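# Hook a hex nut out onto the tape strip

## Task

Remove the hex nut from its spot among the spacers and leave it lying completely on the tape strip, with no part of it off the strip. The hook pick on the table (orange-brown handle, hooked tip) may be used. Avoid toppling or tilting the upright spacers, since every one found fallen or leaning at the end counts against you, though toppling a few is preferable to leaving the nut where it is. No arm may be holding the nut at the end: release everything and pull the arms away, because the result only counts if it stays put without the robot supporting it.

## Robot and tools

Robot: two six-joint arms with parallel grippers, named left_arm and right_arm. The names are labels, not image sides. Scene frame: origin on the table top midway between the arms, +x out across the table, +z up, left_arm on the +y side. Base roots: left_arm at (-0.023, +0.305, 0) m, quat_wxyz (+0.995, 0, 0, +0.096); right_arm at (+0.063, -0.384, 0) m, quat_wxyz (+0.998, 0, 0, +0.070).

execute_actions(actions, pictures): actions holds zero or one item. An empty list only reports state. A motion item is {"rows": [...], "steps": n}: rows has 1 to 15 rows, steps is 1 to 15 (default 15), each step lasts 1/30 s and uses one row; if rows run out, the final row repeats. A wait item is {"steps": n} with n up to 300, counted from the previous result, and your reply time is included. pictures (true/false) chooses whether camera images come back; by default they do. A refused call moves nothing.

Each row is exactly 14 numbers, one flat list covering both arms, even if one arm stays still: left_arm waist, shoulder, elbow, forearm roll, wrist pitch, wrist roll, gripper opening, then the same seven for right_arm. The six joint values are absolute target angles in radians (not offsets), in the same convention as the Joint positions line. Ranges: waist -6.283 to 6.283, shoulder -2.304 to 2.304, elbow -4.224 to 0.061, forearm roll -6.283 to 6.283, wrist pitch -2.164 to 2.164, wrist roll -6.283 to 6.283. A target more than 0.010 rad beyond a range end, and further out than the joint's last reported angle, gets the call refused. True ends may differ by 0.010 rad; overshooting targets are clipped to the end and the result may say "joint sent to its limit" (possibly about an earlier action); absence of that line does not prove room remains. Opening is an absolute value from -1 (closed) to +1 (fully open, 0.084 m between pads).

Motion limits: joint targets move at most 3.14 rad/s, take 0.16 s to ramp up, and an arm's joints are coordinated to arrive together. Per step, a target is held within 0.623 rad of the measured angle, and if the gripper would move more than 70 mm from where it is measured, all that arm's targets are pulled back. After a call the arms keep heading for your last row while you think or wait, until motion has nearly stopped or a step is HELD; then only a fresh action pushes further. Fingers finish opening or closing regardless.

Gripper: fingers point along its +z, close along its y. The reported end_effector_position is the point between the pads when closed, roughly 2 cm behind the tips; tips advance about 10 mm along +z while closing. To grip, command an opening clearly under grip_measured (further below means a firmer squeeze, about 24 N per pad max for parts up to about 6 cm). Repeating grip_measured still presses lightly; wide parts may slip. Fast closing can press extra hard.

Results: the state line per arm gives end_effector_position (m), end_effector_quat_wxyz, and linear/angular velocity in the scene frame; printed positions may be off, more so at long reach. Joint positions and Joint velocities list each arm's six joints (rad, rad/s) plus pad gap (m, m/s). grip_measured is the measured opening on the command scale. Joint torques are total drive output in Joint positions order, with per-unit offset, scale and noise; nonzero even in free air. "joint command not followed" means a clearance check altered or blocked targets on some steps; HELD marks steps where your row was partly or wholly withheld. TORQUE FAULT: contact torque reached a load limit (waist 55.8, shoulder 55.8, elbow 46.5, forearm roll 25.1, wrist pitch 17.6, wrist roll 17.6 N m, held weight included); the arm backs off, stops 10 s and drops the rest of the call. MOTOR HOT appears from 65 °C; at 80 °C an OVER-TEMPERATURE FAULT brakes that arm until it cools. Holding loads heats motors. Occasional tugs on held parts or pushes on loose objects may occur.

Cameras (all 504x504): cam_head_left, cam_head_right, cam_high, cam_low, cam_left_wrist, cam_right_wrist, images returned in that order. zoom_image(camera, region=[x0, y0, x1, y1]) magnifies part of a camera's most recent image, pixels from the top-left, region no larger than 504 by 504. read_manual(section="licences") returns URDF licence text only and moves nothing. finished_scene(scene) ends the current scene, passing its number, irreversibly, and reports success; the next task appears in its result. Replying with no tool call ends everything.

Avoid: arms striking or shoving each other, knocking anything off the table, dropping or slamming objects, hard pushes, and ending with the nut still gripped. Open the gripper and retreat before finishing; move smoothly and efficiently.

Each tool is called after "Request:" in YAML: its name, and indented under it one key for each argument.

## Session

Request:
execute_actions:
  actions: []

Scene clock: 0.00 s of 4417.00 s.
left_arm: end_effector_position=(+0.6472, -0.2723, +0.2946) grip_measured=+1.00 end_effector_quat_wxyz=(+0.370, +0.732, -0.474, +0.319) end_effector_velocity=(-0.000, -0.000, -0.001) end_effector_angular_velocity=(+0.001, +0.000, -0.001) | right_arm: end_effector_position=(+0.1387, -0.7071, +0.1045) grip_measured=+1.00 end_effector_quat_wxyz=(+0.266, +0.198, +0.919, -0.213) end_effector_velocity=(-0.000, -0.001, +0.000) end_effector_angular_velocity=(-0.002, +0.000, +0.001)
Joint positions: left_arm=[-0.715 -0.965 -1.825 -1.489 -0.743  1.768  0.084] | right_arm=[-1.825 -0.307 -0.159  2.453 -0.805 -0.611  0.084]
Joint velocities: left_arm=[-0.001 -0.001 -0.001  0.001 -0.     0.     0.   ] | right_arm=[-0.     0.    -0.002 -0.001  0.    -0.    -0.   ]
Joint torques (N m, as the arm reports them, + toward a larger angle): no reading
Motor temperatures (°C, as the motors report them): left_arm=[31 32 33 33 37 34] | right_arm=[31 29 32 33 36 38]

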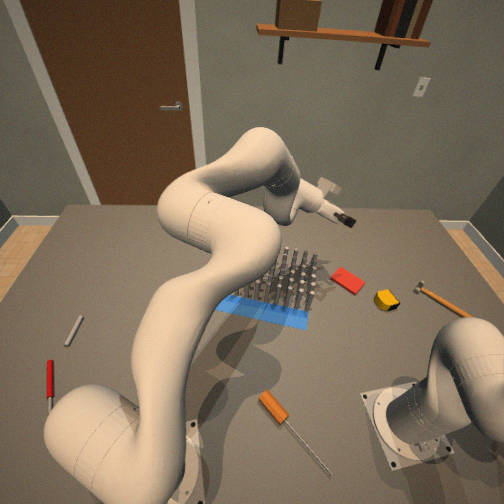

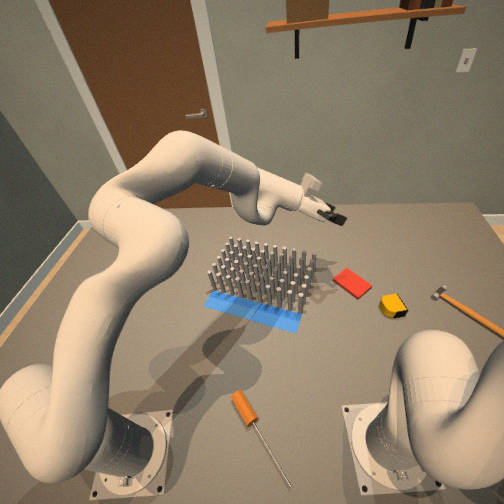

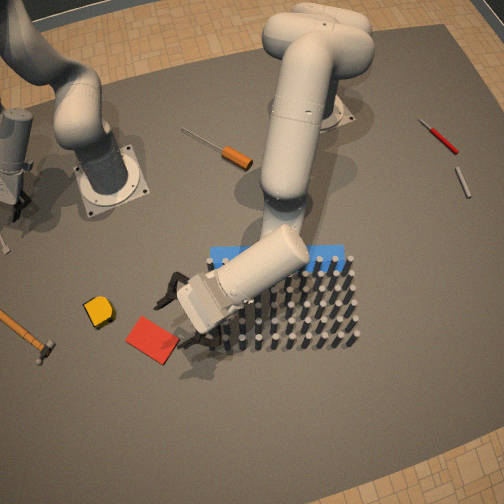

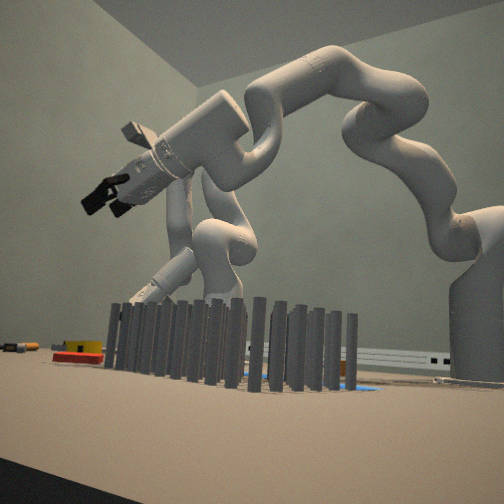

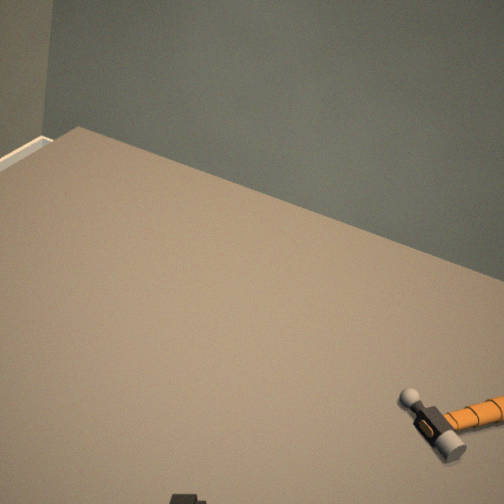

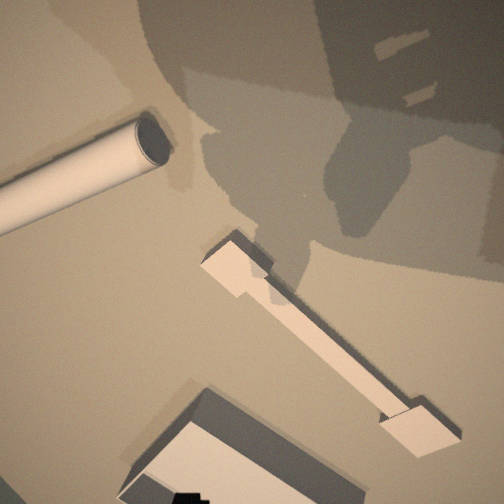

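Request:
execute_actions:
  actions:
    - {"rows": [[-0.214, -0.375, -1.025, -2.454, -0.22, 1.257, 1, 1.303, -0.254, -0.610, 0.0, -0.356, 3.763, 1]], "steps": 15}
  pictures: false

Request:
execute_actions:
  actions:
    - {"steps": 60}

Scene clock: 2.30 s of 4417.00 s.
left_arm: end_effector_position=(+0.7380, -0.0590, +0.3410) grip_measured=+1.00 end_effector_quat_wxyz=(+0.342, +0.865, -0.110, +0.349) end_effector_velocity=(+0.076, +0.515, +0.020) end_effector_angular_velocity=(-0.462, +0.755, +1.693) | right_arm: end_effector_position=(+0.3290, -0.7038, +0.1424) grip_measured=+1.00 end_effector_quat_wxyz=(+0.287, -0.087, +0.951, -0.078) end_effector_velocity=(+0.411, +0.247, +0.059) end_effector_angular_velocity=(+0.189, +0.276, +1.396)
Joint positions: left_arm=[-0.498 -0.709 -1.504 -1.82  -0.516  1.547  0.084] | right_arm=[-1.299 -0.274 -0.438  1.926 -0.528 -0.084  0.084]
Joint velocities: left_arm=[ 0.463  0.545  0.781 -0.927  0.482 -0.472  0.   ] | right_arm=[ 1.25   0.047 -0.395 -1.249  0.394  1.246 -0.   ]
Joint torques (N m, as the arm reports them, + toward a larger angle): left_arm=[ -2.11  57.43 -18.76  -0.09  -1.57  -0.41] | right_arm=[ -7.34  28.86 -14.62   2.11  -0.19  -0.16]
Motor temperatures (°C, as the motors report them): left_arm=[31 32 33 33 37 34] | right_arm=[31 29 32 33 36 38]
Steps of this call (steps 1 to 54: nothing new was sent; steps 55 to 69: all 15 steps of this action). Readings (joint positions):
55: left_arm=[-0.714 -0.964 -1.825 -1.490 -0.742 1.768] | right_arm=[-1.825 -0.307 -0.159 2.452 -0.805 -0.610]
56: left_arm=[-0.711 -0.959 -1.819 -1.496 -0.737 1.762] | right_arm=[-1.819 -0.307 -0.163 2.446 -0.800 -0.604]
58: left_arm=[-0.679 -0.921 -1.775 -1.538 -0.702 1.728] | right_arm=[-1.764 -0.303 -0.202 2.390 -0.757 -0.546]
62: left_arm=[-0.611 -0.841 -1.687 -1.628 -0.633 1.661] | right_arm=[-1.592 -0.289 -0.315 2.219 -0.651 -0.376]
69: the state above

Scene clock: 4.30 s of 4417.00 s.
left_arm: end_effector_position=(+0.6729, +0.2551, +0.3136) grip_measured=+1.00 end_effector_quat_wxyz=(+0.282, +0.774, +0.488, +0.288) end_effector_velocity=(-0.000, -0.001, -0.001) end_effector_angular_velocity=(-0.002, +0.001, +0.001) | right_arm: end_effector_position=(+0.1468, -0.0065, +0.1497) grip_measured=+1.00 end_effector_quat_wxyz=(+0.003, +0.749, -0.663, -0.004) end_effector_velocity=(-0.290, +0.068, +0.001) end_effector_angular_velocity=(-0.037, -0.079, -1.948)
Joint positions: left_arm=[-0.214 -0.375 -1.025 -2.454 -0.22   1.257  0.084] | right_arm=[ 1.205 -0.254 -0.609  0.028 -0.357  2.769  0.084]
Joint velocities: left_arm=[-0.001 -0.001 -0.    -0.002 -0.    -0.001  0.   ] | right_arm=[ 0.822  0.001 -0.005 -0.232  0.006  2.987  0.   ]
Joint torques (N m, as the arm reports them, + toward a larger angle): left_arm=[ -0.89  44.43 -18.77  -0.13  -1.63  -0.18] | right_arm=[-22.55  29.84 -19.29   3.43   0.55  -0.06]
Motor temperatures (°C, as the motors report them): left_arm=[31 32 33 33 37 34] | right_arm=[31 29 32 33 36 38]
Steps of this call (steps 1 to 60: the robot went on to your last target). Readings (joint positions):
1: left_arm=[-0.483 -0.691 -1.478 -1.851 -0.500 1.531] | right_arm=[-1.257 -0.273 -0.451 1.884 -0.516 -0.042]
2: left_arm=[-0.467 -0.673 -1.452 -1.884 -0.484 1.516] | right_arm=[-1.216 -0.271 -0.463 1.843 -0.504 -0.000]
4: left_arm=[-0.437 -0.637 -1.401 -1.953 -0.453 1.485] | right_arm=[-1.133 -0.269 -0.483 1.760 -0.483 0.082]
8: left_arm=[-0.377 -0.566 -1.299 -2.088 -0.390 1.423] | right_arm=[-0.968 -0.265 -0.516 1.595 -0.450 0.248]
60: the state above

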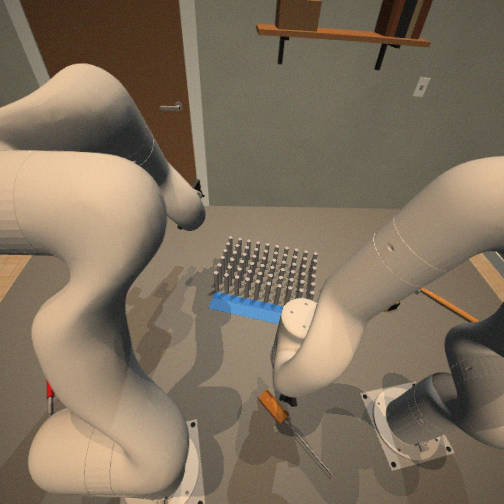

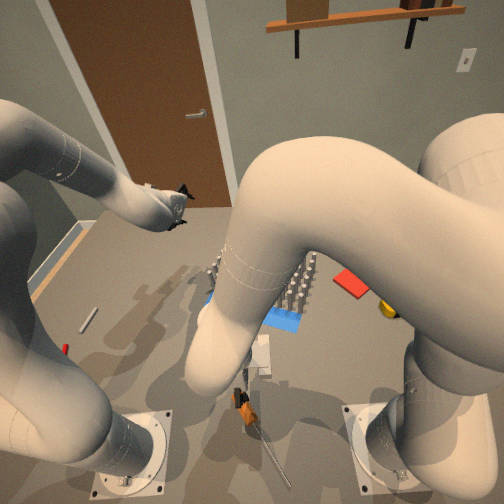

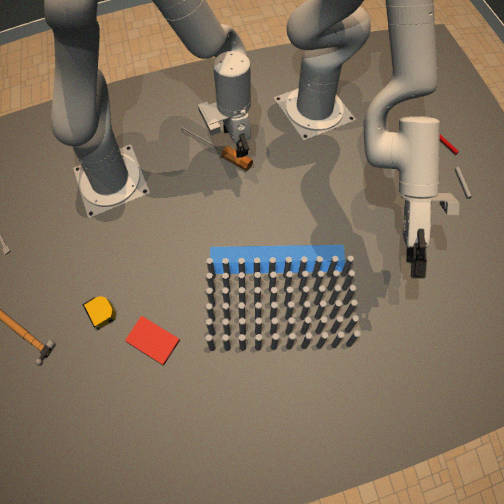

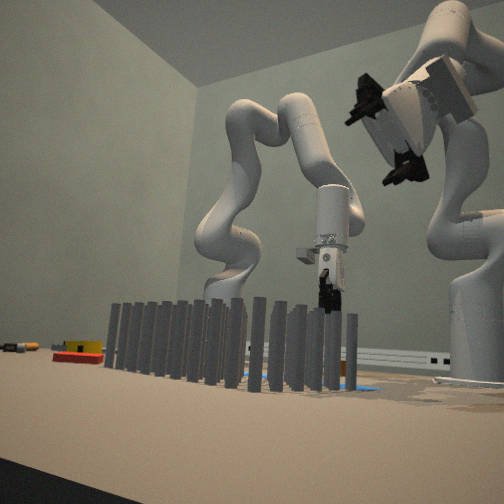

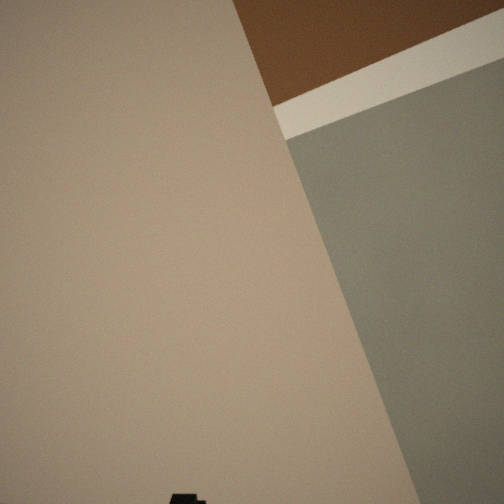

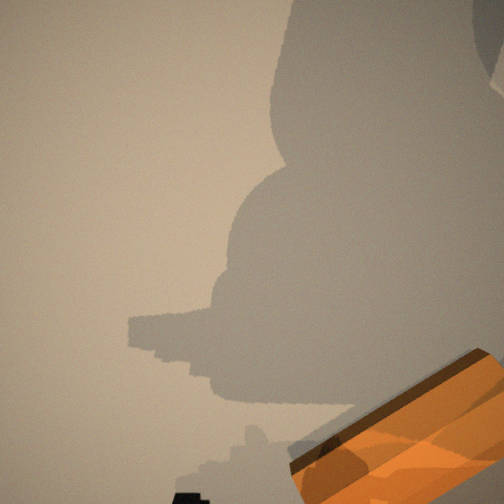

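Request:
execute_actions:
  actions:
    - {"steps": 20}

Request:
zoom_image:
  camera: "cam_high"
  region: [200, 160, 360, 360]

Scene clock: 4.97 s of 4417.00 s.
left_arm: end_effector_position=(+0.6729, +0.2551, +0.3136) grip_measured=+1.00 end_effector_quat_wxyz=(+0.282, +0.774, +0.488, +0.288) end_effector_velocity=(-0.001, -0.000, -0.002) end_effector_angular_velocity=(-0.001, +0.003, +0.000) | right_arm: end_effector_position=(+0.1119, +0.0003, +0.1500) grip_measured=+1.00 end_effector_quat_wxyz=(-0.000, -0.400, +0.917, -0.000) end_effector_velocity=(-0.001, -0.000, -0.000) end_effector_angular_velocity=(-0.001, +0.000, -0.003)
Joint positions: left_arm=[-0.214 -0.375 -1.025 -2.454 -0.22   1.257  0.084] | right_arm=[ 1.303 -0.254 -0.61   0.    -0.356  3.762  0.084]
Joint velocities: left_arm=[-0.001 -0.001  0.002 -0.     0.    -0.001 -0.   ] | right_arm=[ 0.002  0.     0.001 -0.    -0.001  0.005  0.   ]
Joint torques (N m, as the arm reports them, + toward a larger angle): left_arm=[ -2.34  44.23 -18.53  -0.37  -1.44  -0.06] | right_arm=[ -6.54  30.74 -18.75   3.06   0.65   0.07]
Motor temperatures (°C, as the motors report them): left_arm=[31 32 33 33 37 34] | right_arm=[31 29 32 33 36 38]
Steps of this call (steps 1 to 20: the robot went on to your last target). Readings (joint positions):
1: left_arm=[-0.214 -0.375 -1.025 -2.454 -0.220 1.257] | right_arm=[1.230 -0.254 -0.609 0.021 -0.357 2.870]
2: left_arm=[-0.214 -0.375 -1.025 -2.454 -0.220 1.257] | right_arm=[1.250 -0.254 -0.609 0.015 -0.356 2.973]
4: left_arm=[-0.214 -0.375 -1.025 -2.454 -0.220 1.257] | right_arm=[1.276 -0.254 -0.610 0.008 -0.356 3.181]
8: left_arm=[-0.214 -0.375 -1.025 -2.454 -0.220 1.257] | right_arm=[1.297 -0.254 -0.610 0.002 -0.356 3.572]
20: the state above

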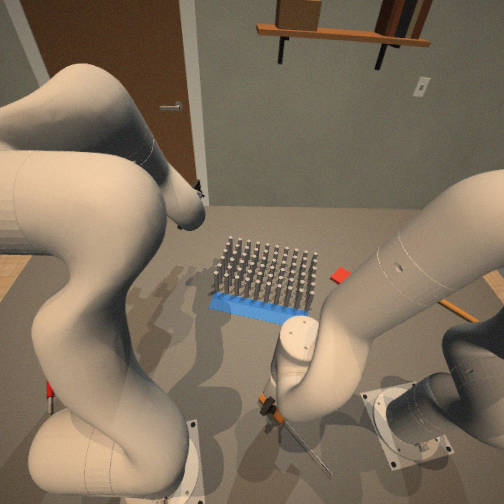

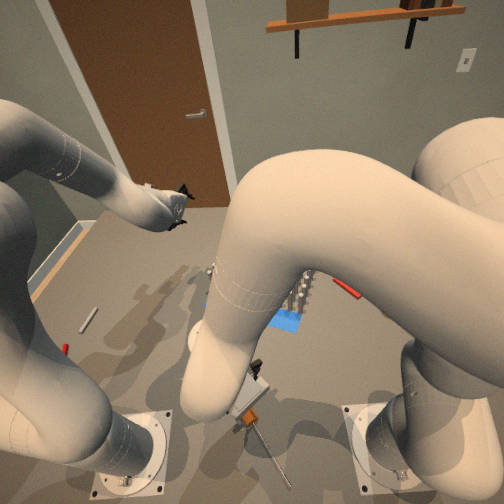

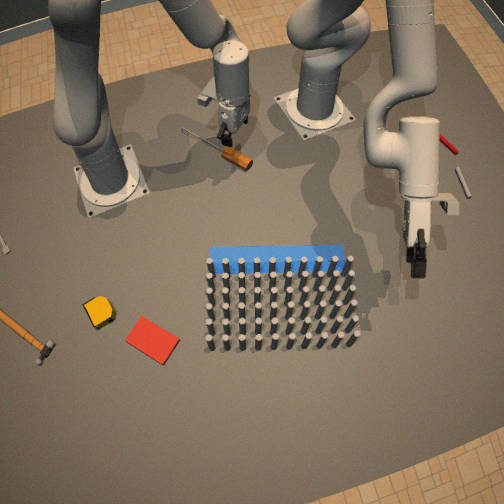

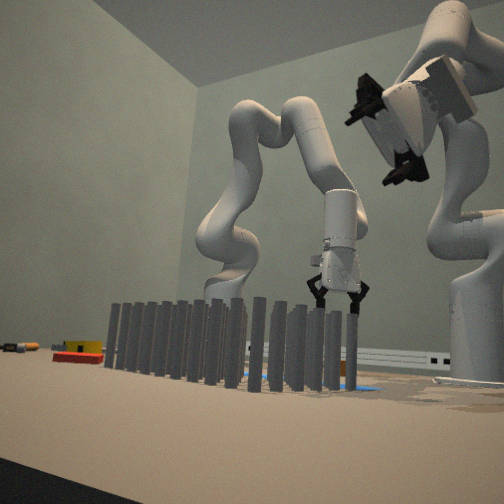

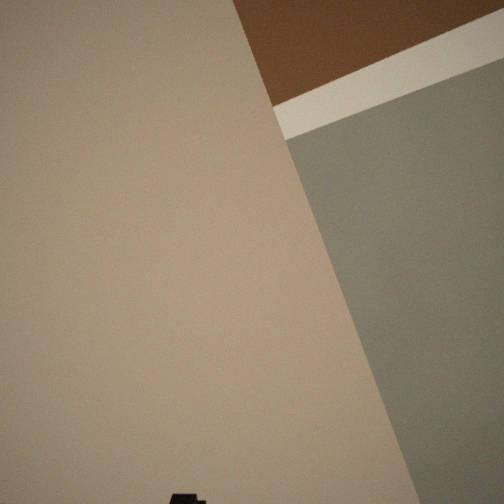

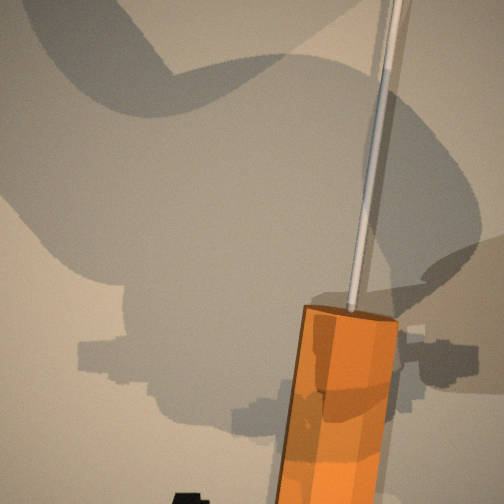

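Region (200, 160, 360, 360) of cam_high's 504x504 image, scaled by 2.520, with more detail than that image has; it fills the left 403 columns of this view, and the rest is white.

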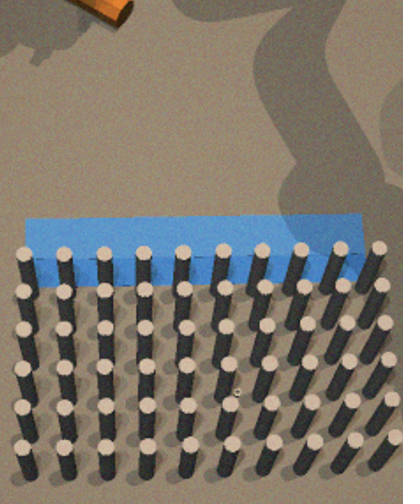

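Request:
execute_actions:
  actions:
    - {"rows": [[-0.214, -0.375, -1.025, -2.454, -0.22, 1.257, 1, 1.303, -0.585, -0.636, 0.0, -0.051, 3.917, 1]], "steps": 15}
  pictures: false

Request:
execute_actions:
  actions:
    - {"rows": [[-0.214, -0.375, -1.025, -2.454, -0.22, 1.257, 1, 1.303, -0.585, -0.636, 0.0, -0.051, 3.917, -1]], "steps": 12}
  pictures: false

Request:
zoom_image:
  camera: "cam_high"
  region: [265, 285, 325, 330]

Scene clock: 6.83 s of 4417.00 s.
left_arm: end_effector_position=(+0.6729, +0.2551, +0.3136) grip_measured=+1.00 end_effector_quat_wxyz=(+0.282, +0.774, +0.488, +0.288) end_effector_velocity=(-0.001, +0.000, -0.001) end_effector_angular_velocity=(-0.001, +0.002, +0.001) | right_arm: end_effector_position=(+0.1118, +0.0005, +0.0278) grip_measured=+1.00 end_effector_quat_wxyz=(+0.000, -0.328, +0.945, +0.000) end_effector_velocity=(+0.002, +0.012, +0.001) end_effector_angular_velocity=(+0.033, -0.004, -0.014)
Joint positions: left_arm=[-0.214 -0.375 -1.025 -2.454 -0.22   1.257  0.084] | right_arm=[ 1.303 -0.583 -0.636 -0.    -0.053  3.916  0.084]
Joint velocities: left_arm=[ 0.    -0.001  0.002 -0.     0.    -0.001 -0.   ] | right_arm=[ 0.    -0.003 -0.011  0.002  0.026  0.012  0.   ]
Joint torques (N m, as the arm reports them, + toward a larger angle): left_arm=[ -1.77  42.12 -18.16   0.31  -1.42  -0.01] | right_arm=[ -5.75  38.29 -13.03   2.38   0.62  -0.08]
Motor temperatures (°C, as the motors report them): left_arm=[31 32 33 33 37 34] | right_arm=[31 29 32 33 36 38]
Steps of this call (steps 1 to 15: the robot went on to your last target; steps 16 to 41: nothing new was sent; steps 42 to 56: all 15 steps of this action). Readings (joint positions):
42: left_arm=[-0.214 -0.375 -1.025 -2.454 -0.220 1.257] | right_arm=[1.303 -0.254 -0.610 -0.000 -0.356 3.763]
43: left_arm=[-0.214 -0.375 -1.025 -2.454 -0.220 1.257] | right_arm=[1.303 -0.259 -0.611 -0.000 -0.350 3.766]
45: left_arm=[-0.214 -0.375 -1.025 -2.454 -0.220 1.257] | right_arm=[1.303 -0.312 -0.617 0.000 -0.296 3.793]
49: left_arm=[-0.214 -0.375 -1.025 -2.454 -0.220 1.257] | right_arm=[1.303 -0.488 -0.628 0.000 -0.141 3.872]
56: the state above

Scene clock: 7.23 s of 4417.00 s.
left_arm: end_effector_position=(+0.6729, +0.2551, +0.3136) grip_measured=+1.00 end_effector_quat_wxyz=(+0.282, +0.774, +0.488, +0.288) end_effector_velocity=(-0.000, -0.000, +0.000) end_effector_angular_velocity=(+0.002, -0.001, -0.003) | right_arm: end_effector_position=(+0.1118, +0.0004, +0.0271) grip_measured=-0.19 end_effector_quat_wxyz=(+0.000, -0.328, +0.945, +0.000) end_effector_velocity=(-0.000, -0.000, -0.000) end_effector_angular_velocity=(-0.001, +0.000, +0.001)
Joint positions: left_arm=[-0.214 -0.375 -1.025 -2.454 -0.22   1.257  0.084] | right_arm=[ 1.303 -0.584 -0.636 -0.    -0.051  3.917  0.036]
Joint velocities: left_arm=[ 0.     0.001  0.     0.003  0.     0.001 -0.   ] | right_arm=[ 0.    -0.001  0.    -0.     0.    -0.     0.   ]
Joint torques (N m, as the arm reports them, + toward a larger angle): left_arm=[  0.12  42.06 -17.91   0.11  -1.39  -0.08] | right_arm=[ -5.9   34.25 -11.65   2.6    0.87   0.03]
Motor temperatures (°C, as the motors report them): left_arm=[31 32 33 33 37 34] | right_arm=[31 29 32 33 36 38]
Steps of this call (steps 1 to 12: all 12 steps of this action). Readings (joint positions):
1: left_arm=[-0.214 -0.375 -1.025 -2.454 -0.220 1.257] | right_arm=[1.303 -0.583 -0.636 -0.000 -0.052 3.916]
2: left_arm=[-0.214 -0.375 -1.025 -2.454 -0.220 1.257] | right_arm=[1.303 -0.583 -0.636 0.000 -0.052 3.917]
4: left_arm=[-0.214 -0.375 -1.025 -2.454 -0.220 1.257] | right_arm=[1.303 -0.583 -0.636 0.000 -0.051 3.917]
8: left_arm=[-0.214 -0.375 -1.025 -2.454 -0.220 1.257] | right_arm=[1.303 -0.584 -0.636 -0.000 -0.051 3.917]
12: the state above

Region (265, 285, 325, 330) of cam_high's 504x504 image, scaled by 8.400, with more detail than that image has; it fills the top 378 rows of this view, and the rest is white.

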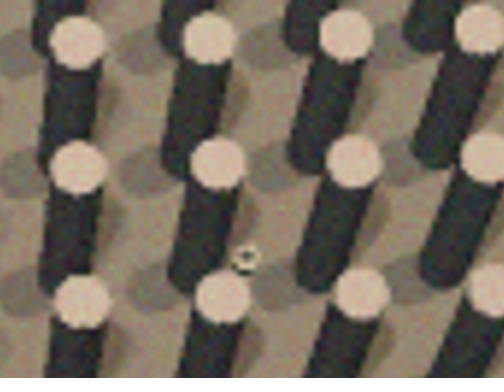

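Request:
execute_actions:
  actions:
    - {"rows": [[-0.214, -0.375, -1.025, -2.454, -0.22, 1.257, 1, 0.969, -0.722, -1.100, 0.375, -0.433, 1.048, -1]], "steps": 15}
  pictures: false

Request:
execute_actions:
  actions:
    - {"steps": 30}

Request:
zoom_image:
  camera: "cam_high"
  region: [200, 160, 360, 360]

Scene clock: 10.97 s of 4417.00 s.
left_arm: end_effector_position=(+0.6729, +0.2551, +0.3136) grip_measured=+1.00 end_effector_quat_wxyz=(+0.282, +0.774, +0.488, +0.288) end_effector_velocity=(-0.000, -0.000, -0.001) end_effector_angular_velocity=(+0.001, +0.002, -0.002) | right_arm: end_effector_position=(+0.2391, +0.1030, +0.0612) grip_measured=-0.19 end_effector_quat_wxyz=(-0.046, -0.434, +0.899, +0.029) end_effector_velocity=(+0.259, +0.167, +0.096) end_effector_angular_velocity=(+0.408, +0.282, +1.926)
Joint positions: left_arm=[-0.214 -0.375 -1.025 -2.454 -0.22   1.257  0.084] | right_arm=[ 1.033 -0.696 -1.01   0.303 -0.359  3.13   0.036]
Joint velocities: left_arm=[-0.    -0.001  0.001  0.001 -0.     0.001 -0.   ] | right_arm=[-0.5   -0.197 -0.696  0.556 -0.563 -2.92  -0.   ]
Joint torques (N m, as the arm reports them, + toward a larger angle): left_arm=[ -1.61  44.34 -19.47   0.35  -1.85   0.17] | right_arm=[  0.27  57.54 -14.58   1.33   0.27  -0.33]
Motor temperatures (°C, as the motors report them): left_arm=[31 32 33 33 37 34] | right_arm=[31 29 32 33 36 38]
Steps of this call (steps 1 to 15: the robot went on to your last target; steps 16 to 90: nothing new was sent; then 0.23 s passed at rest; steps 91 to 105: all 15 steps of this action). Readings (joint positions):
91: left_arm=[-0.214 -0.375 -1.025 -2.454 -0.220 1.257] | right_arm=[1.303 -0.585 -0.636 0.000 -0.051 3.917]
92: left_arm=[-0.214 -0.375 -1.025 -2.454 -0.220 1.257] | right_arm=[1.300 -0.586 -0.640 0.004 -0.056 3.910]
94: left_arm=[-0.214 -0.375 -1.025 -2.454 -0.220 1.257] | right_arm=[1.271 -0.601 -0.680 0.038 -0.093 3.852]
98: left_arm=[-0.214 -0.375 -1.025 -2.454 -0.220 1.257] | right_arm=[1.172 -0.640 -0.816 0.146 -0.200 3.650]
105: the state above

Scene clock: 11.97 s of 4417.00 s.
left_arm: end_effector_position=(+0.6729, +0.2551, +0.3136) grip_measured=+1.00 end_effector_quat_wxyz=(+0.282, +0.774, +0.488, +0.288) end_effector_velocity=(-0.000, +0.001, -0.001) end_effector_angular_velocity=(-0.000, +0.001, +0.001) | right_arm: end_effector_position=(+0.2727, +0.1234, +0.0746) grip_measured=-0.19 end_effector_quat_wxyz=(-0.011, +0.987, -0.141, -0.078) end_effector_velocity=(+0.000, -0.000, -0.000) end_effector_angular_velocity=(+0.001, -0.000, +0.006)
Joint positions: left_arm=[-0.214 -0.375 -1.025 -2.454 -0.22   1.257  0.084] | right_arm=[ 0.969 -0.722 -1.1    0.375 -0.433  1.049  0.036]
Joint velocities: left_arm=[ 0.001 -0.001  0.    -0.     0.    -0.    -0.   ] | right_arm=[-0.     0.     0.    -0.     0.    -0.006 -0.   ]
Joint torques (N m, as the arm reports them, + toward a larger angle): left_arm=[ -2.94  46.05 -17.45  -0.36  -1.59   0.21] | right_arm=[ -6.46  54.7  -21.12   3.14   0.56  -0.13]
Motor temperatures (°C, as the motors report them): left_arm=[31 32 33 33 37 34] | right_arm=[31 29 32 33 36 38]
Steps of this call (steps 1 to 30: the robot went on to your last target). Readings (joint positions):
1: left_arm=[-0.214 -0.375 -1.025 -2.454 -0.220 1.257] | right_arm=[1.018 -0.702 -1.032 0.320 -0.376 3.030]
2: left_arm=[-0.214 -0.375 -1.025 -2.454 -0.220 1.257] | right_arm=[1.004 -0.708 -1.050 0.334 -0.391 2.928]
4: left_arm=[-0.214 -0.375 -1.025 -2.454 -0.220 1.257] | right_arm=[0.987 -0.715 -1.074 0.354 -0.411 2.721]
8: left_arm=[-0.214 -0.375 -1.025 -2.454 -0.220 1.257] | right_arm=[0.973 -0.720 -1.094 0.370 -0.428 2.303]
30: the state above

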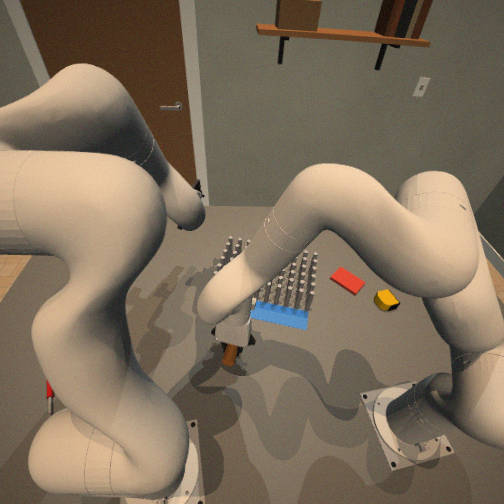

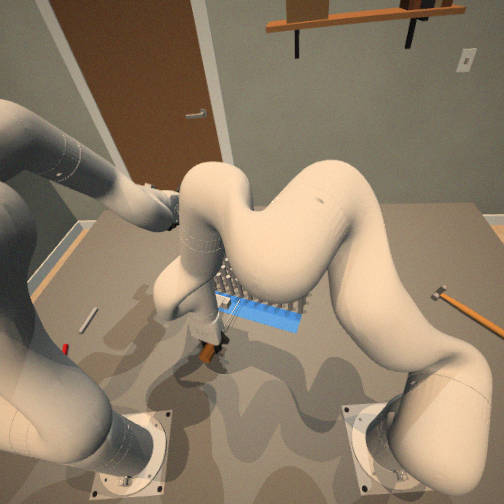

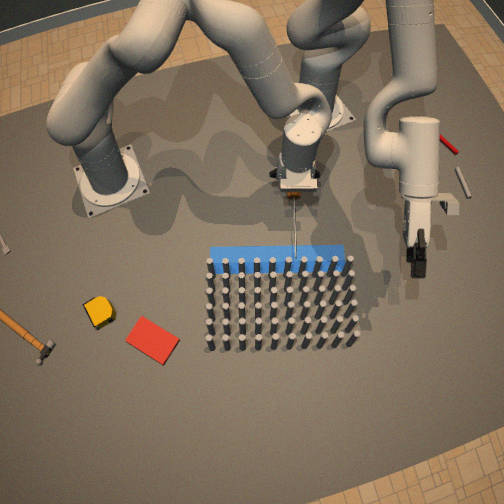

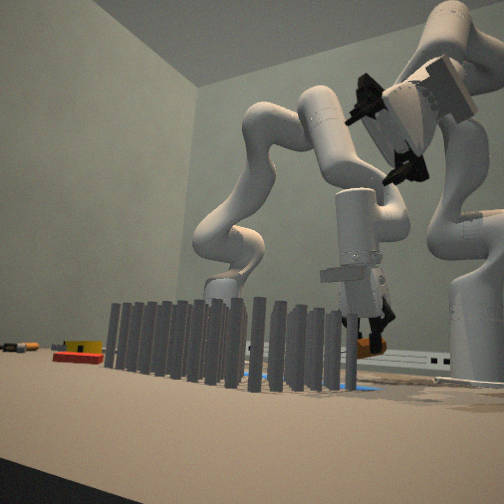

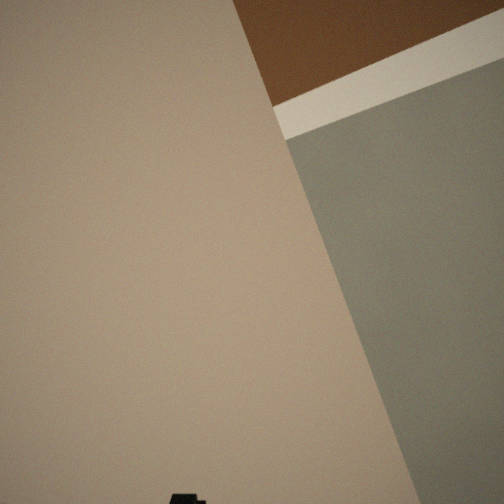

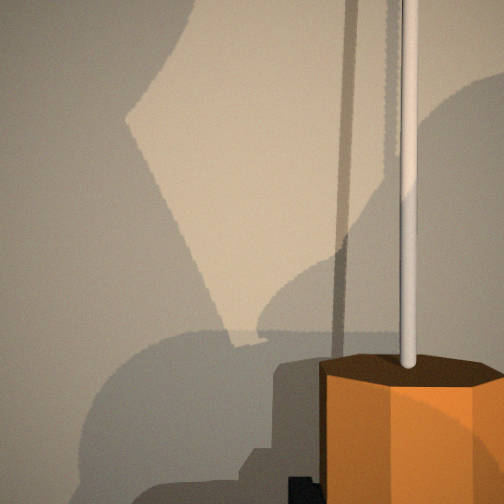

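Region (200, 160, 360, 360) of cam_high's 504x504 image, scaled by 2.520, with more detail than that image has; it fills the left 403 columns of this view, and the rest is white.

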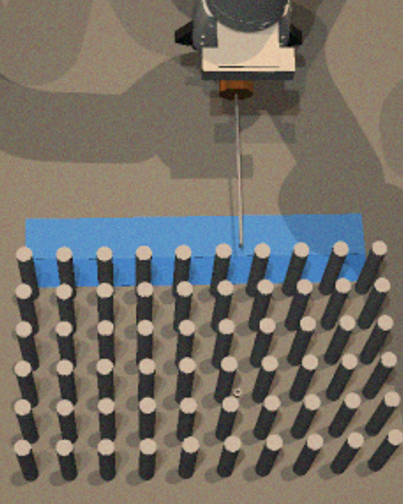

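Request:
execute_actions:
  actions:
    - {"rows": [[-0.214, -0.375, -1.025, -2.454, -0.22, 1.257, 1, 0.815, -0.761, -1.173, 0.322, -0.486, 0.949, -1]], "steps": 12}
  pictures: false

Request:
execute_actions:
  actions:
    - {"rows": [[-0.214, -0.375, -1.025, -2.454, -0.22, 1.257, 1, 0.690, -0.816, -1.277, 0.273, -0.547, 0.875, -1]], "steps": 15}

Request:
zoom_image:
  camera: "cam_high"
  region: [265, 285, 325, 330]

Scene clock: 13.07 s of 4417.00 s.
left_arm: end_effector_position=(+0.6729, +0.2551, +0.3136) grip_measured=+1.00 end_effector_quat_wxyz=(+0.282, +0.774, +0.488, +0.288) end_effector_velocity=(-0.000, -0.000, -0.001) end_effector_angular_velocity=(+0.000, +0.001, -0.000) | right_arm: end_effector_position=(+0.3578, +0.0985, +0.0746) grip_measured=-0.19 end_effector_quat_wxyz=(-0.010, +0.987, -0.141, -0.078) end_effector_velocity=(-0.001, -0.001, +0.000) end_effector_angular_velocity=(-0.004, +0.005, +0.017)
Joint positions: left_arm=[-0.214 -0.375 -1.025 -2.454 -0.22   1.257  0.084] | right_arm=[ 0.817 -0.761 -1.172  0.322 -0.486  0.95   0.036]
Joint velocities: left_arm=[-0.    -0.     0.001  0.001 -0.    -0.001 -0.   ] | right_arm=[-0.    -0.001 -0.003 -0.005 -0.01  -0.012  0.   ]
Joint torques (N m, as the arm reports them, + toward a larger angle): left_arm=[  0.46  42.42 -18.67  -0.47  -1.71  -0.03] | right_arm=[ -6.55  55.49 -20.79   2.53   0.54  -0.09]
Motor temperatures (°C, as the motors report them): left_arm=[31 32 33 33 37 34] | right_arm=[31 29 32 33 36 38]
Steps of this call (steps 1 to 15: the robot went on to your last target; steps 16 to 21: nothing new was sent; steps 22 to 33: all 12 steps of this action). Readings (joint positions):
22: left_arm=[-0.214 -0.375 -1.025 -2.454 -0.220 1.257] | right_arm=[0.969 -0.722 -1.100 0.375 -0.433 1.048]
23: left_arm=[-0.214 -0.375 -1.025 -2.454 -0.220 1.257] | right_arm=[0.964 -0.723 -1.103 0.373 -0.436 1.043]
25: left_arm=[-0.214 -0.375 -1.025 -2.454 -0.220 1.257] | right_arm=[0.917 -0.736 -1.127 0.355 -0.454 1.011]
29: left_arm=[-0.214 -0.375 -1.025 -2.454 -0.220 1.257] | right_arm=[0.823 -0.759 -1.168 0.326 -0.481 0.957]
33: the state above

Scene clock: 13.57 s of 4417.00 s.
left_arm: end_effector_position=(+0.6729, +0.2551, +0.3136) grip_measured=+1.00 end_effector_quat_wxyz=(+0.282, +0.774, +0.488, +0.288) end_effector_velocity=(-0.000, -0.000, +0.000) end_effector_angular_velocity=(+0.000, -0.000, -0.000) | right_arm: end_effector_position=(+0.4353, +0.0763, +0.0750) grip_measured=-0.19 end_effector_quat_wxyz=(-0.011, +0.987, -0.141, -0.078) end_effector_velocity=(+0.004, -0.003, -0.000) end_effector_angular_velocity=(-0.000, -0.000, -0.004)
Joint positions: left_arm=[-0.214 -0.375 -1.025 -2.454 -0.22   1.257  0.084] | right_arm=[ 0.691 -0.816 -1.277  0.273 -0.547  0.875  0.036]
Joint velocities: left_arm=[ 0.     0.001  0.001  0.001  0.    -0.    -0.   ] | right_arm=[-0.007 -0.002 -0.002 -0.001 -0.    -0.002  0.   ]
Joint torques (N m, as the arm reports them, + toward a larger angle): left_arm=[  0.    42.14 -19.01  -0.32  -1.26   0.01] | right_arm=[ -5.68  57.87 -21.94   2.75   0.41   0.  ]
Motor temperatures (°C, as the motors report them): left_arm=[31 32 33 33 37 34] | right_arm=[31 29 32 33 36 38]
Steps of this call (steps 1 to 15: all 15 steps of this action). Readings (joint positions):
1: left_arm=[-0.214 -0.375 -1.025 -2.454 -0.220 1.257] | right_arm=[0.817 -0.761 -1.173 0.322 -0.486 0.949]
2: left_arm=[-0.214 -0.375 -1.025 -2.454 -0.220 1.257] | right_arm=[0.812 -0.763 -1.177 0.320 -0.490 0.945]
4: left_arm=[-0.214 -0.375 -1.025 -2.454 -0.220 1.257] | right_arm=[0.766 -0.784 -1.218 0.301 -0.514 0.916]
8: left_arm=[-0.214 -0.375 -1.025 -2.454 -0.220 1.257] | right_arm=[0.693 -0.814 -1.272 0.275 -0.543 0.879]
15: the state above

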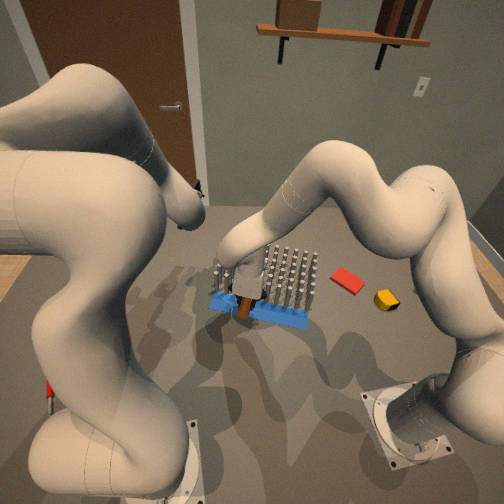

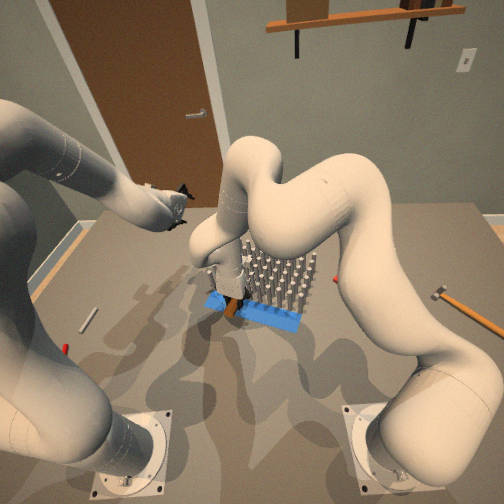

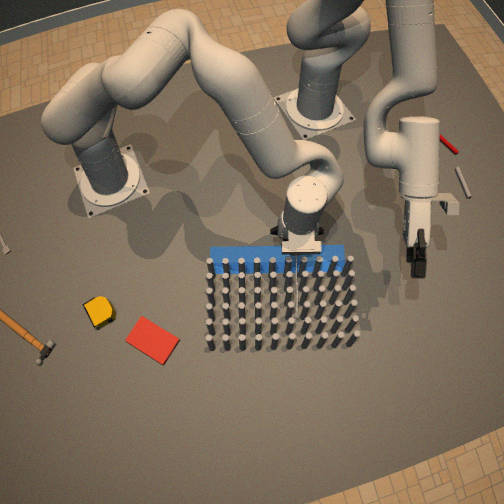

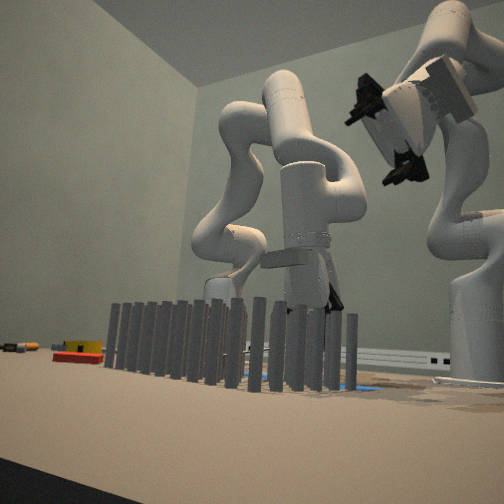

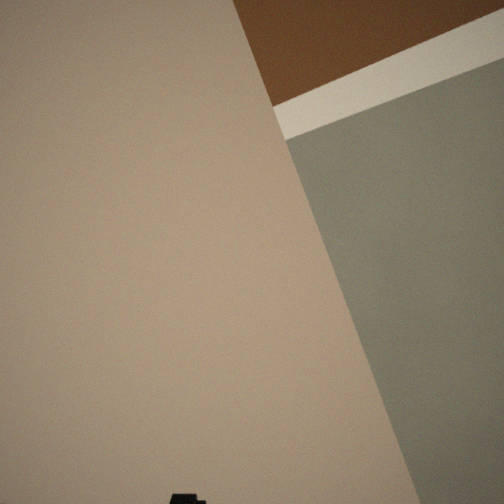

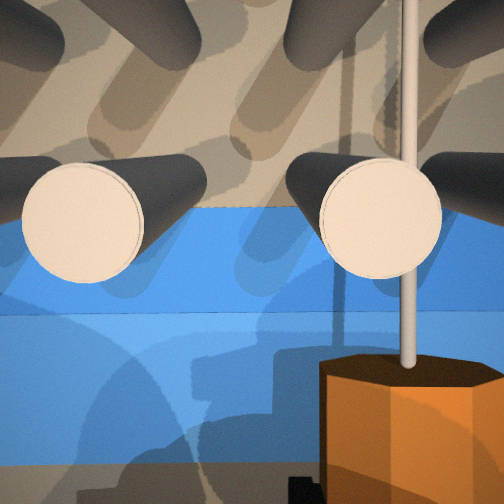

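Region (265, 285, 325, 330) of cam_high's 504x504 image, scaled by 8.400, with more detail than that image has; it fills the top 378 rows of this view, and the rest is white.

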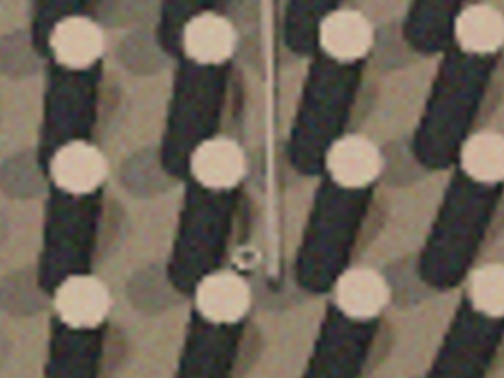

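Request:
execute_actions:
  actions:
    - {"rows": [[-0.214, -0.375, -1.025, -2.454, -0.22, 1.257, 1, 0.684, -0.801, -1.250, 0.278, -0.536, 0.863, -1]], "steps": 12}
  pictures: false

Request:
execute_actions:
  actions:
    - {"rows": [[-0.214, -0.375, -1.025, -2.454, -0.22, 1.257, 1, 0.684, -0.866, -1.262, 0.305, -0.486, 0.832, -1]], "steps": 12}
  pictures: false

Request:
execute_actions:
  actions:
    - {"rows": [[-0.214, -0.375, -1.025, -2.454, -0.22, 1.257, 1, 0.810, -0.814, -1.159, 0.369, -0.422, 0.892, -1]], "steps": 15}

Request:
zoom_image:
  camera: "cam_high"
  region: [230, 220, 360, 340]

Scene clock: 16.97 s of 4417.00 s.
left_arm: end_effector_position=(+0.6729, +0.2551, +0.3136) grip_measured=+1.00 end_effector_quat_wxyz=(+0.282, +0.774, +0.488, +0.288) end_effector_velocity=(+0.000, -0.000, -0.001) end_effector_angular_velocity=(+0.003, +0.001, -0.004) | right_arm: end_effector_position=(+0.4334, +0.0679, +0.0753) grip_measured=-0.19 end_effector_quat_wxyz=(-0.011, +0.987, -0.141, -0.078) end_effector_velocity=(-0.000, -0.000, -0.000) end_effector_angular_velocity=(+0.000, -0.000, +0.000)
Joint positions: left_arm=[-0.214 -0.375 -1.025 -2.454 -0.22   1.257  0.084] | right_arm=[ 0.684 -0.801 -1.25   0.278 -0.536  0.863  0.036]
Joint velocities: left_arm=[-0.    -0.002 -0.     0.002  0.     0.003  0.   ] | right_arm=[-0.     0.     0.001  0.001  0.001 -0.001  0.   ]
Joint torques (N m, as the arm reports them, + toward a larger angle): left_arm=[ -2.9   44.46 -18.06   0.18  -1.31  -0.15] | right_arm=[ -6.26  58.83 -22.25   3.08   0.48  -0.05]
Motor temperatures (°C, as the motors report them): left_arm=[31 32 33 33 37 34] | right_arm=[31 29 32 33 36 38]
Steps of this call (steps 1 to 15: the robot went on to your last target; steps 16 to 90: nothing new was sent; steps 91 to 102: all 12 steps of this action). Readings (joint positions):
91: left_arm=[-0.214 -0.375 -1.025 -2.454 -0.220 1.257] | right_arm=[0.690 -0.816 -1.277 0.273 -0.547 0.875]
92: left_arm=[-0.214 -0.375 -1.025 -2.454 -0.220 1.257] | right_arm=[0.689 -0.813 -1.272 0.274 -0.544 0.872]
94: left_arm=[-0.214 -0.375 -1.025 -2.454 -0.220 1.257] | right_arm=[0.686 -0.805 -1.257 0.277 -0.539 0.866]
98: left_arm=[-0.214 -0.375 -1.025 -2.454 -0.220 1.257] | right_arm=[0.684 -0.801 -1.250 0.278 -0.536 0.863]
102: the state above

Scene clock: 17.37 s of 4417.00 s.
left_arm: end_effector_position=(+0.6729, +0.2551, +0.3136) grip_measured=+1.00 end_effector_quat_wxyz=(+0.282, +0.774, +0.488, +0.288) end_effector_velocity=(+0.000, +0.000, +0.002) end_effector_angular_velocity=(-0.001, -0.003, +0.001) | right_arm: end_effector_position=(+0.4333, +0.0677, +0.0405) grip_measured=-0.19 end_effector_quat_wxyz=(-0.011, +0.987, -0.141, -0.078) end_effector_velocity=(-0.000, -0.000, -0.001) end_effector_angular_velocity=(-0.000, -0.000, +0.001)
Joint positions: left_arm=[-0.214 -0.375 -1.025 -2.454 -0.22   1.257  0.084] | right_arm=[ 0.684 -0.865 -1.262  0.305 -0.486  0.832  0.036]
Joint velocities: left_arm=[ 0.     0.002 -0.001 -0.002  0.     0.001  0.   ] | right_arm=[ 0.    -0.001  0.001  0.     0.002 -0.001  0.   ]
Joint torques (N m, as the arm reports them, + toward a larger angle): left_arm=[ -3.34  43.14 -17.7   -0.06  -1.45  -0.07] | right_arm=[ -5.47  59.08 -21.18   3.08   0.49  -0.03]
Motor temperatures (°C, as the motors report them): left_arm=[31 32 33 33 37 34] | right_arm=[31 29 32 33 36 38]
Steps of this call (steps 1 to 12: all 12 steps of this action). Readings (joint positions):
1: left_arm=[-0.214 -0.375 -1.025 -2.454 -0.220 1.257] | right_arm=[0.684 -0.801 -1.250 0.278 -0.536 0.863]
2: left_arm=[-0.214 -0.375 -1.025 -2.454 -0.220 1.257] | right_arm=[0.684 -0.806 -1.252 0.281 -0.531 0.860]
4: left_arm=[-0.214 -0.375 -1.025 -2.454 -0.220 1.257] | right_arm=[0.684 -0.840 -1.259 0.295 -0.504 0.843]
8: left_arm=[-0.214 -0.375 -1.025 -2.454 -0.220 1.257] | right_arm=[0.684 -0.866 -1.261 0.304 -0.488 0.833]
12: the state above

Scene clock: 17.87 s of 4417.00 s.
left_arm: end_effector_position=(+0.6729, +0.2551, +0.3136) grip_measured=+1.00 end_effector_quat_wxyz=(+0.282, +0.774, +0.488, +0.288) end_effector_velocity=(+0.000, +0.001, +0.001) end_effector_angular_velocity=(-0.000, -0.002, +0.001) | right_arm: end_effector_position=(+0.3574, +0.0898, +0.0401) grip_measured=-0.19 end_effector_quat_wxyz=(-0.011, +0.987, -0.142, -0.077) end_effector_velocity=(-0.004, +0.002, -0.000) end_effector_angular_velocity=(-0.000, +0.000, +0.006)
Joint positions: left_arm=[-0.214 -0.375 -1.025 -2.454 -0.22   1.257  0.084] | right_arm=[ 0.809 -0.814 -1.159  0.369 -0.422  0.892  0.036]
Joint velocities: left_arm=[ 0.001  0.001 -0.001 -0.    -0.    -0.     0.   ] | right_arm=[0.007 0.001 0.002 0.    0.001 0.001 0.   ]
Joint torques (N m, as the arm reports them, + toward a larger angle): left_arm=[ -0.68  44.52 -18.     0.36  -1.33   0.06] | right_arm=[ -6.34  56.51 -20.57   2.63   0.47  -0.02]
Motor temperatures (°C, as the motors report them): left_arm=[31 32 33 33 37 34] | right_arm=[31 29 32 33 36 38]
Steps of this call (steps 1 to 15: all 15 steps of this action). Readings (joint positions):
1: left_arm=[-0.214 -0.375 -1.025 -2.454 -0.220 1.257] | right_arm=[0.684 -0.865 -1.262 0.305 -0.486 0.832]
2: left_arm=[-0.214 -0.375 -1.025 -2.454 -0.220 1.257] | right_arm=[0.689 -0.863 -1.257 0.308 -0.482 0.835]
4: left_arm=[-0.214 -0.375 -1.025 -2.454 -0.220 1.257] | right_arm=[0.734 -0.843 -1.218 0.333 -0.457 0.859]
8: left_arm=[-0.214 -0.375 -1.025 -2.454 -0.220 1.257] | right_arm=[0.807 -0.816 -1.163 0.366 -0.427 0.889]
15: the state above

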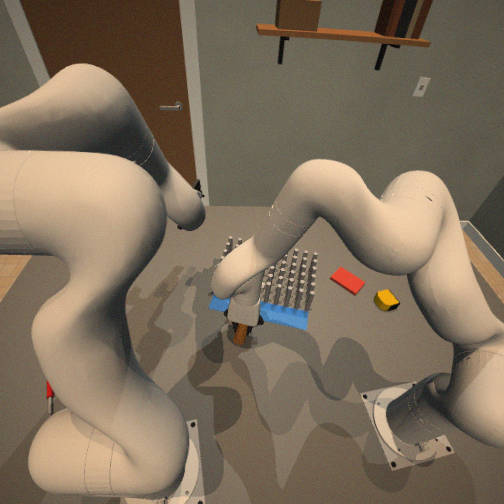

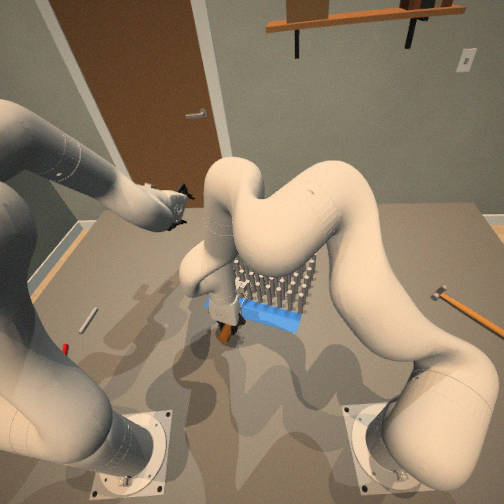

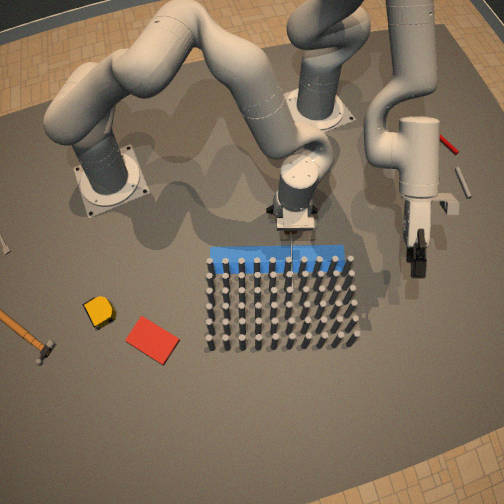

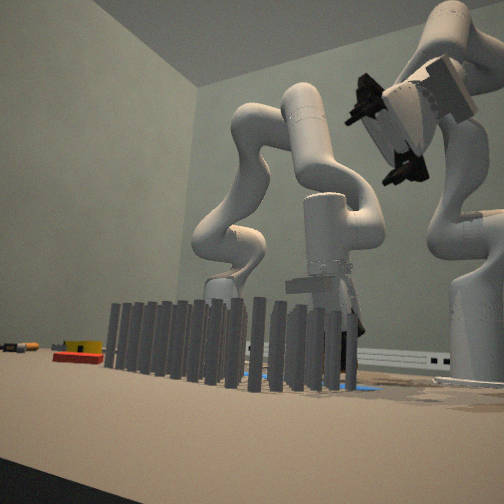

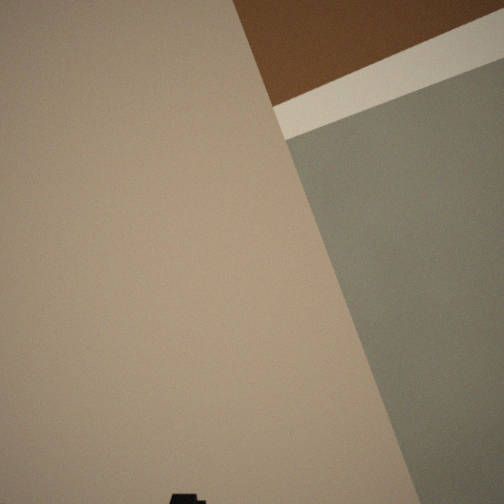

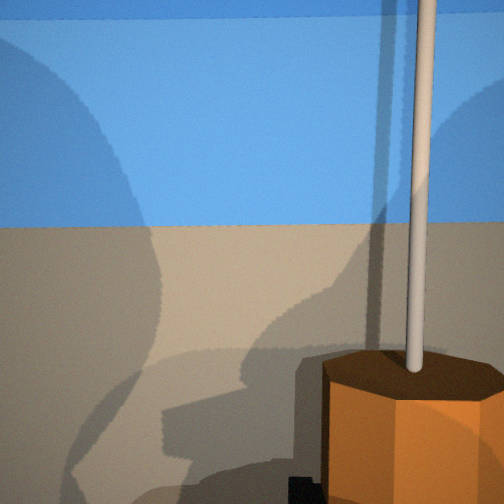

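Region (230, 220, 360, 340) of cam_high's 504x504 image, scaled by 3.877, with more detail than that image has; it fills the top 465 rows of this view, and the rest is white.

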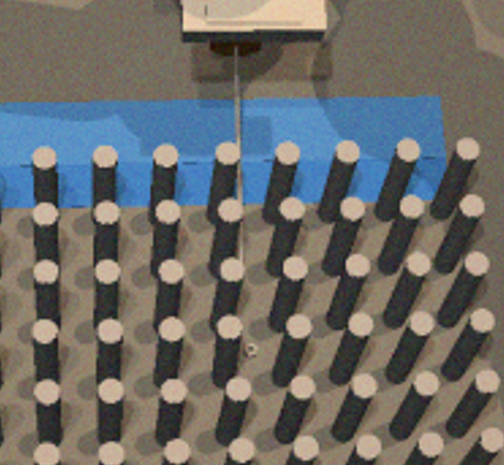

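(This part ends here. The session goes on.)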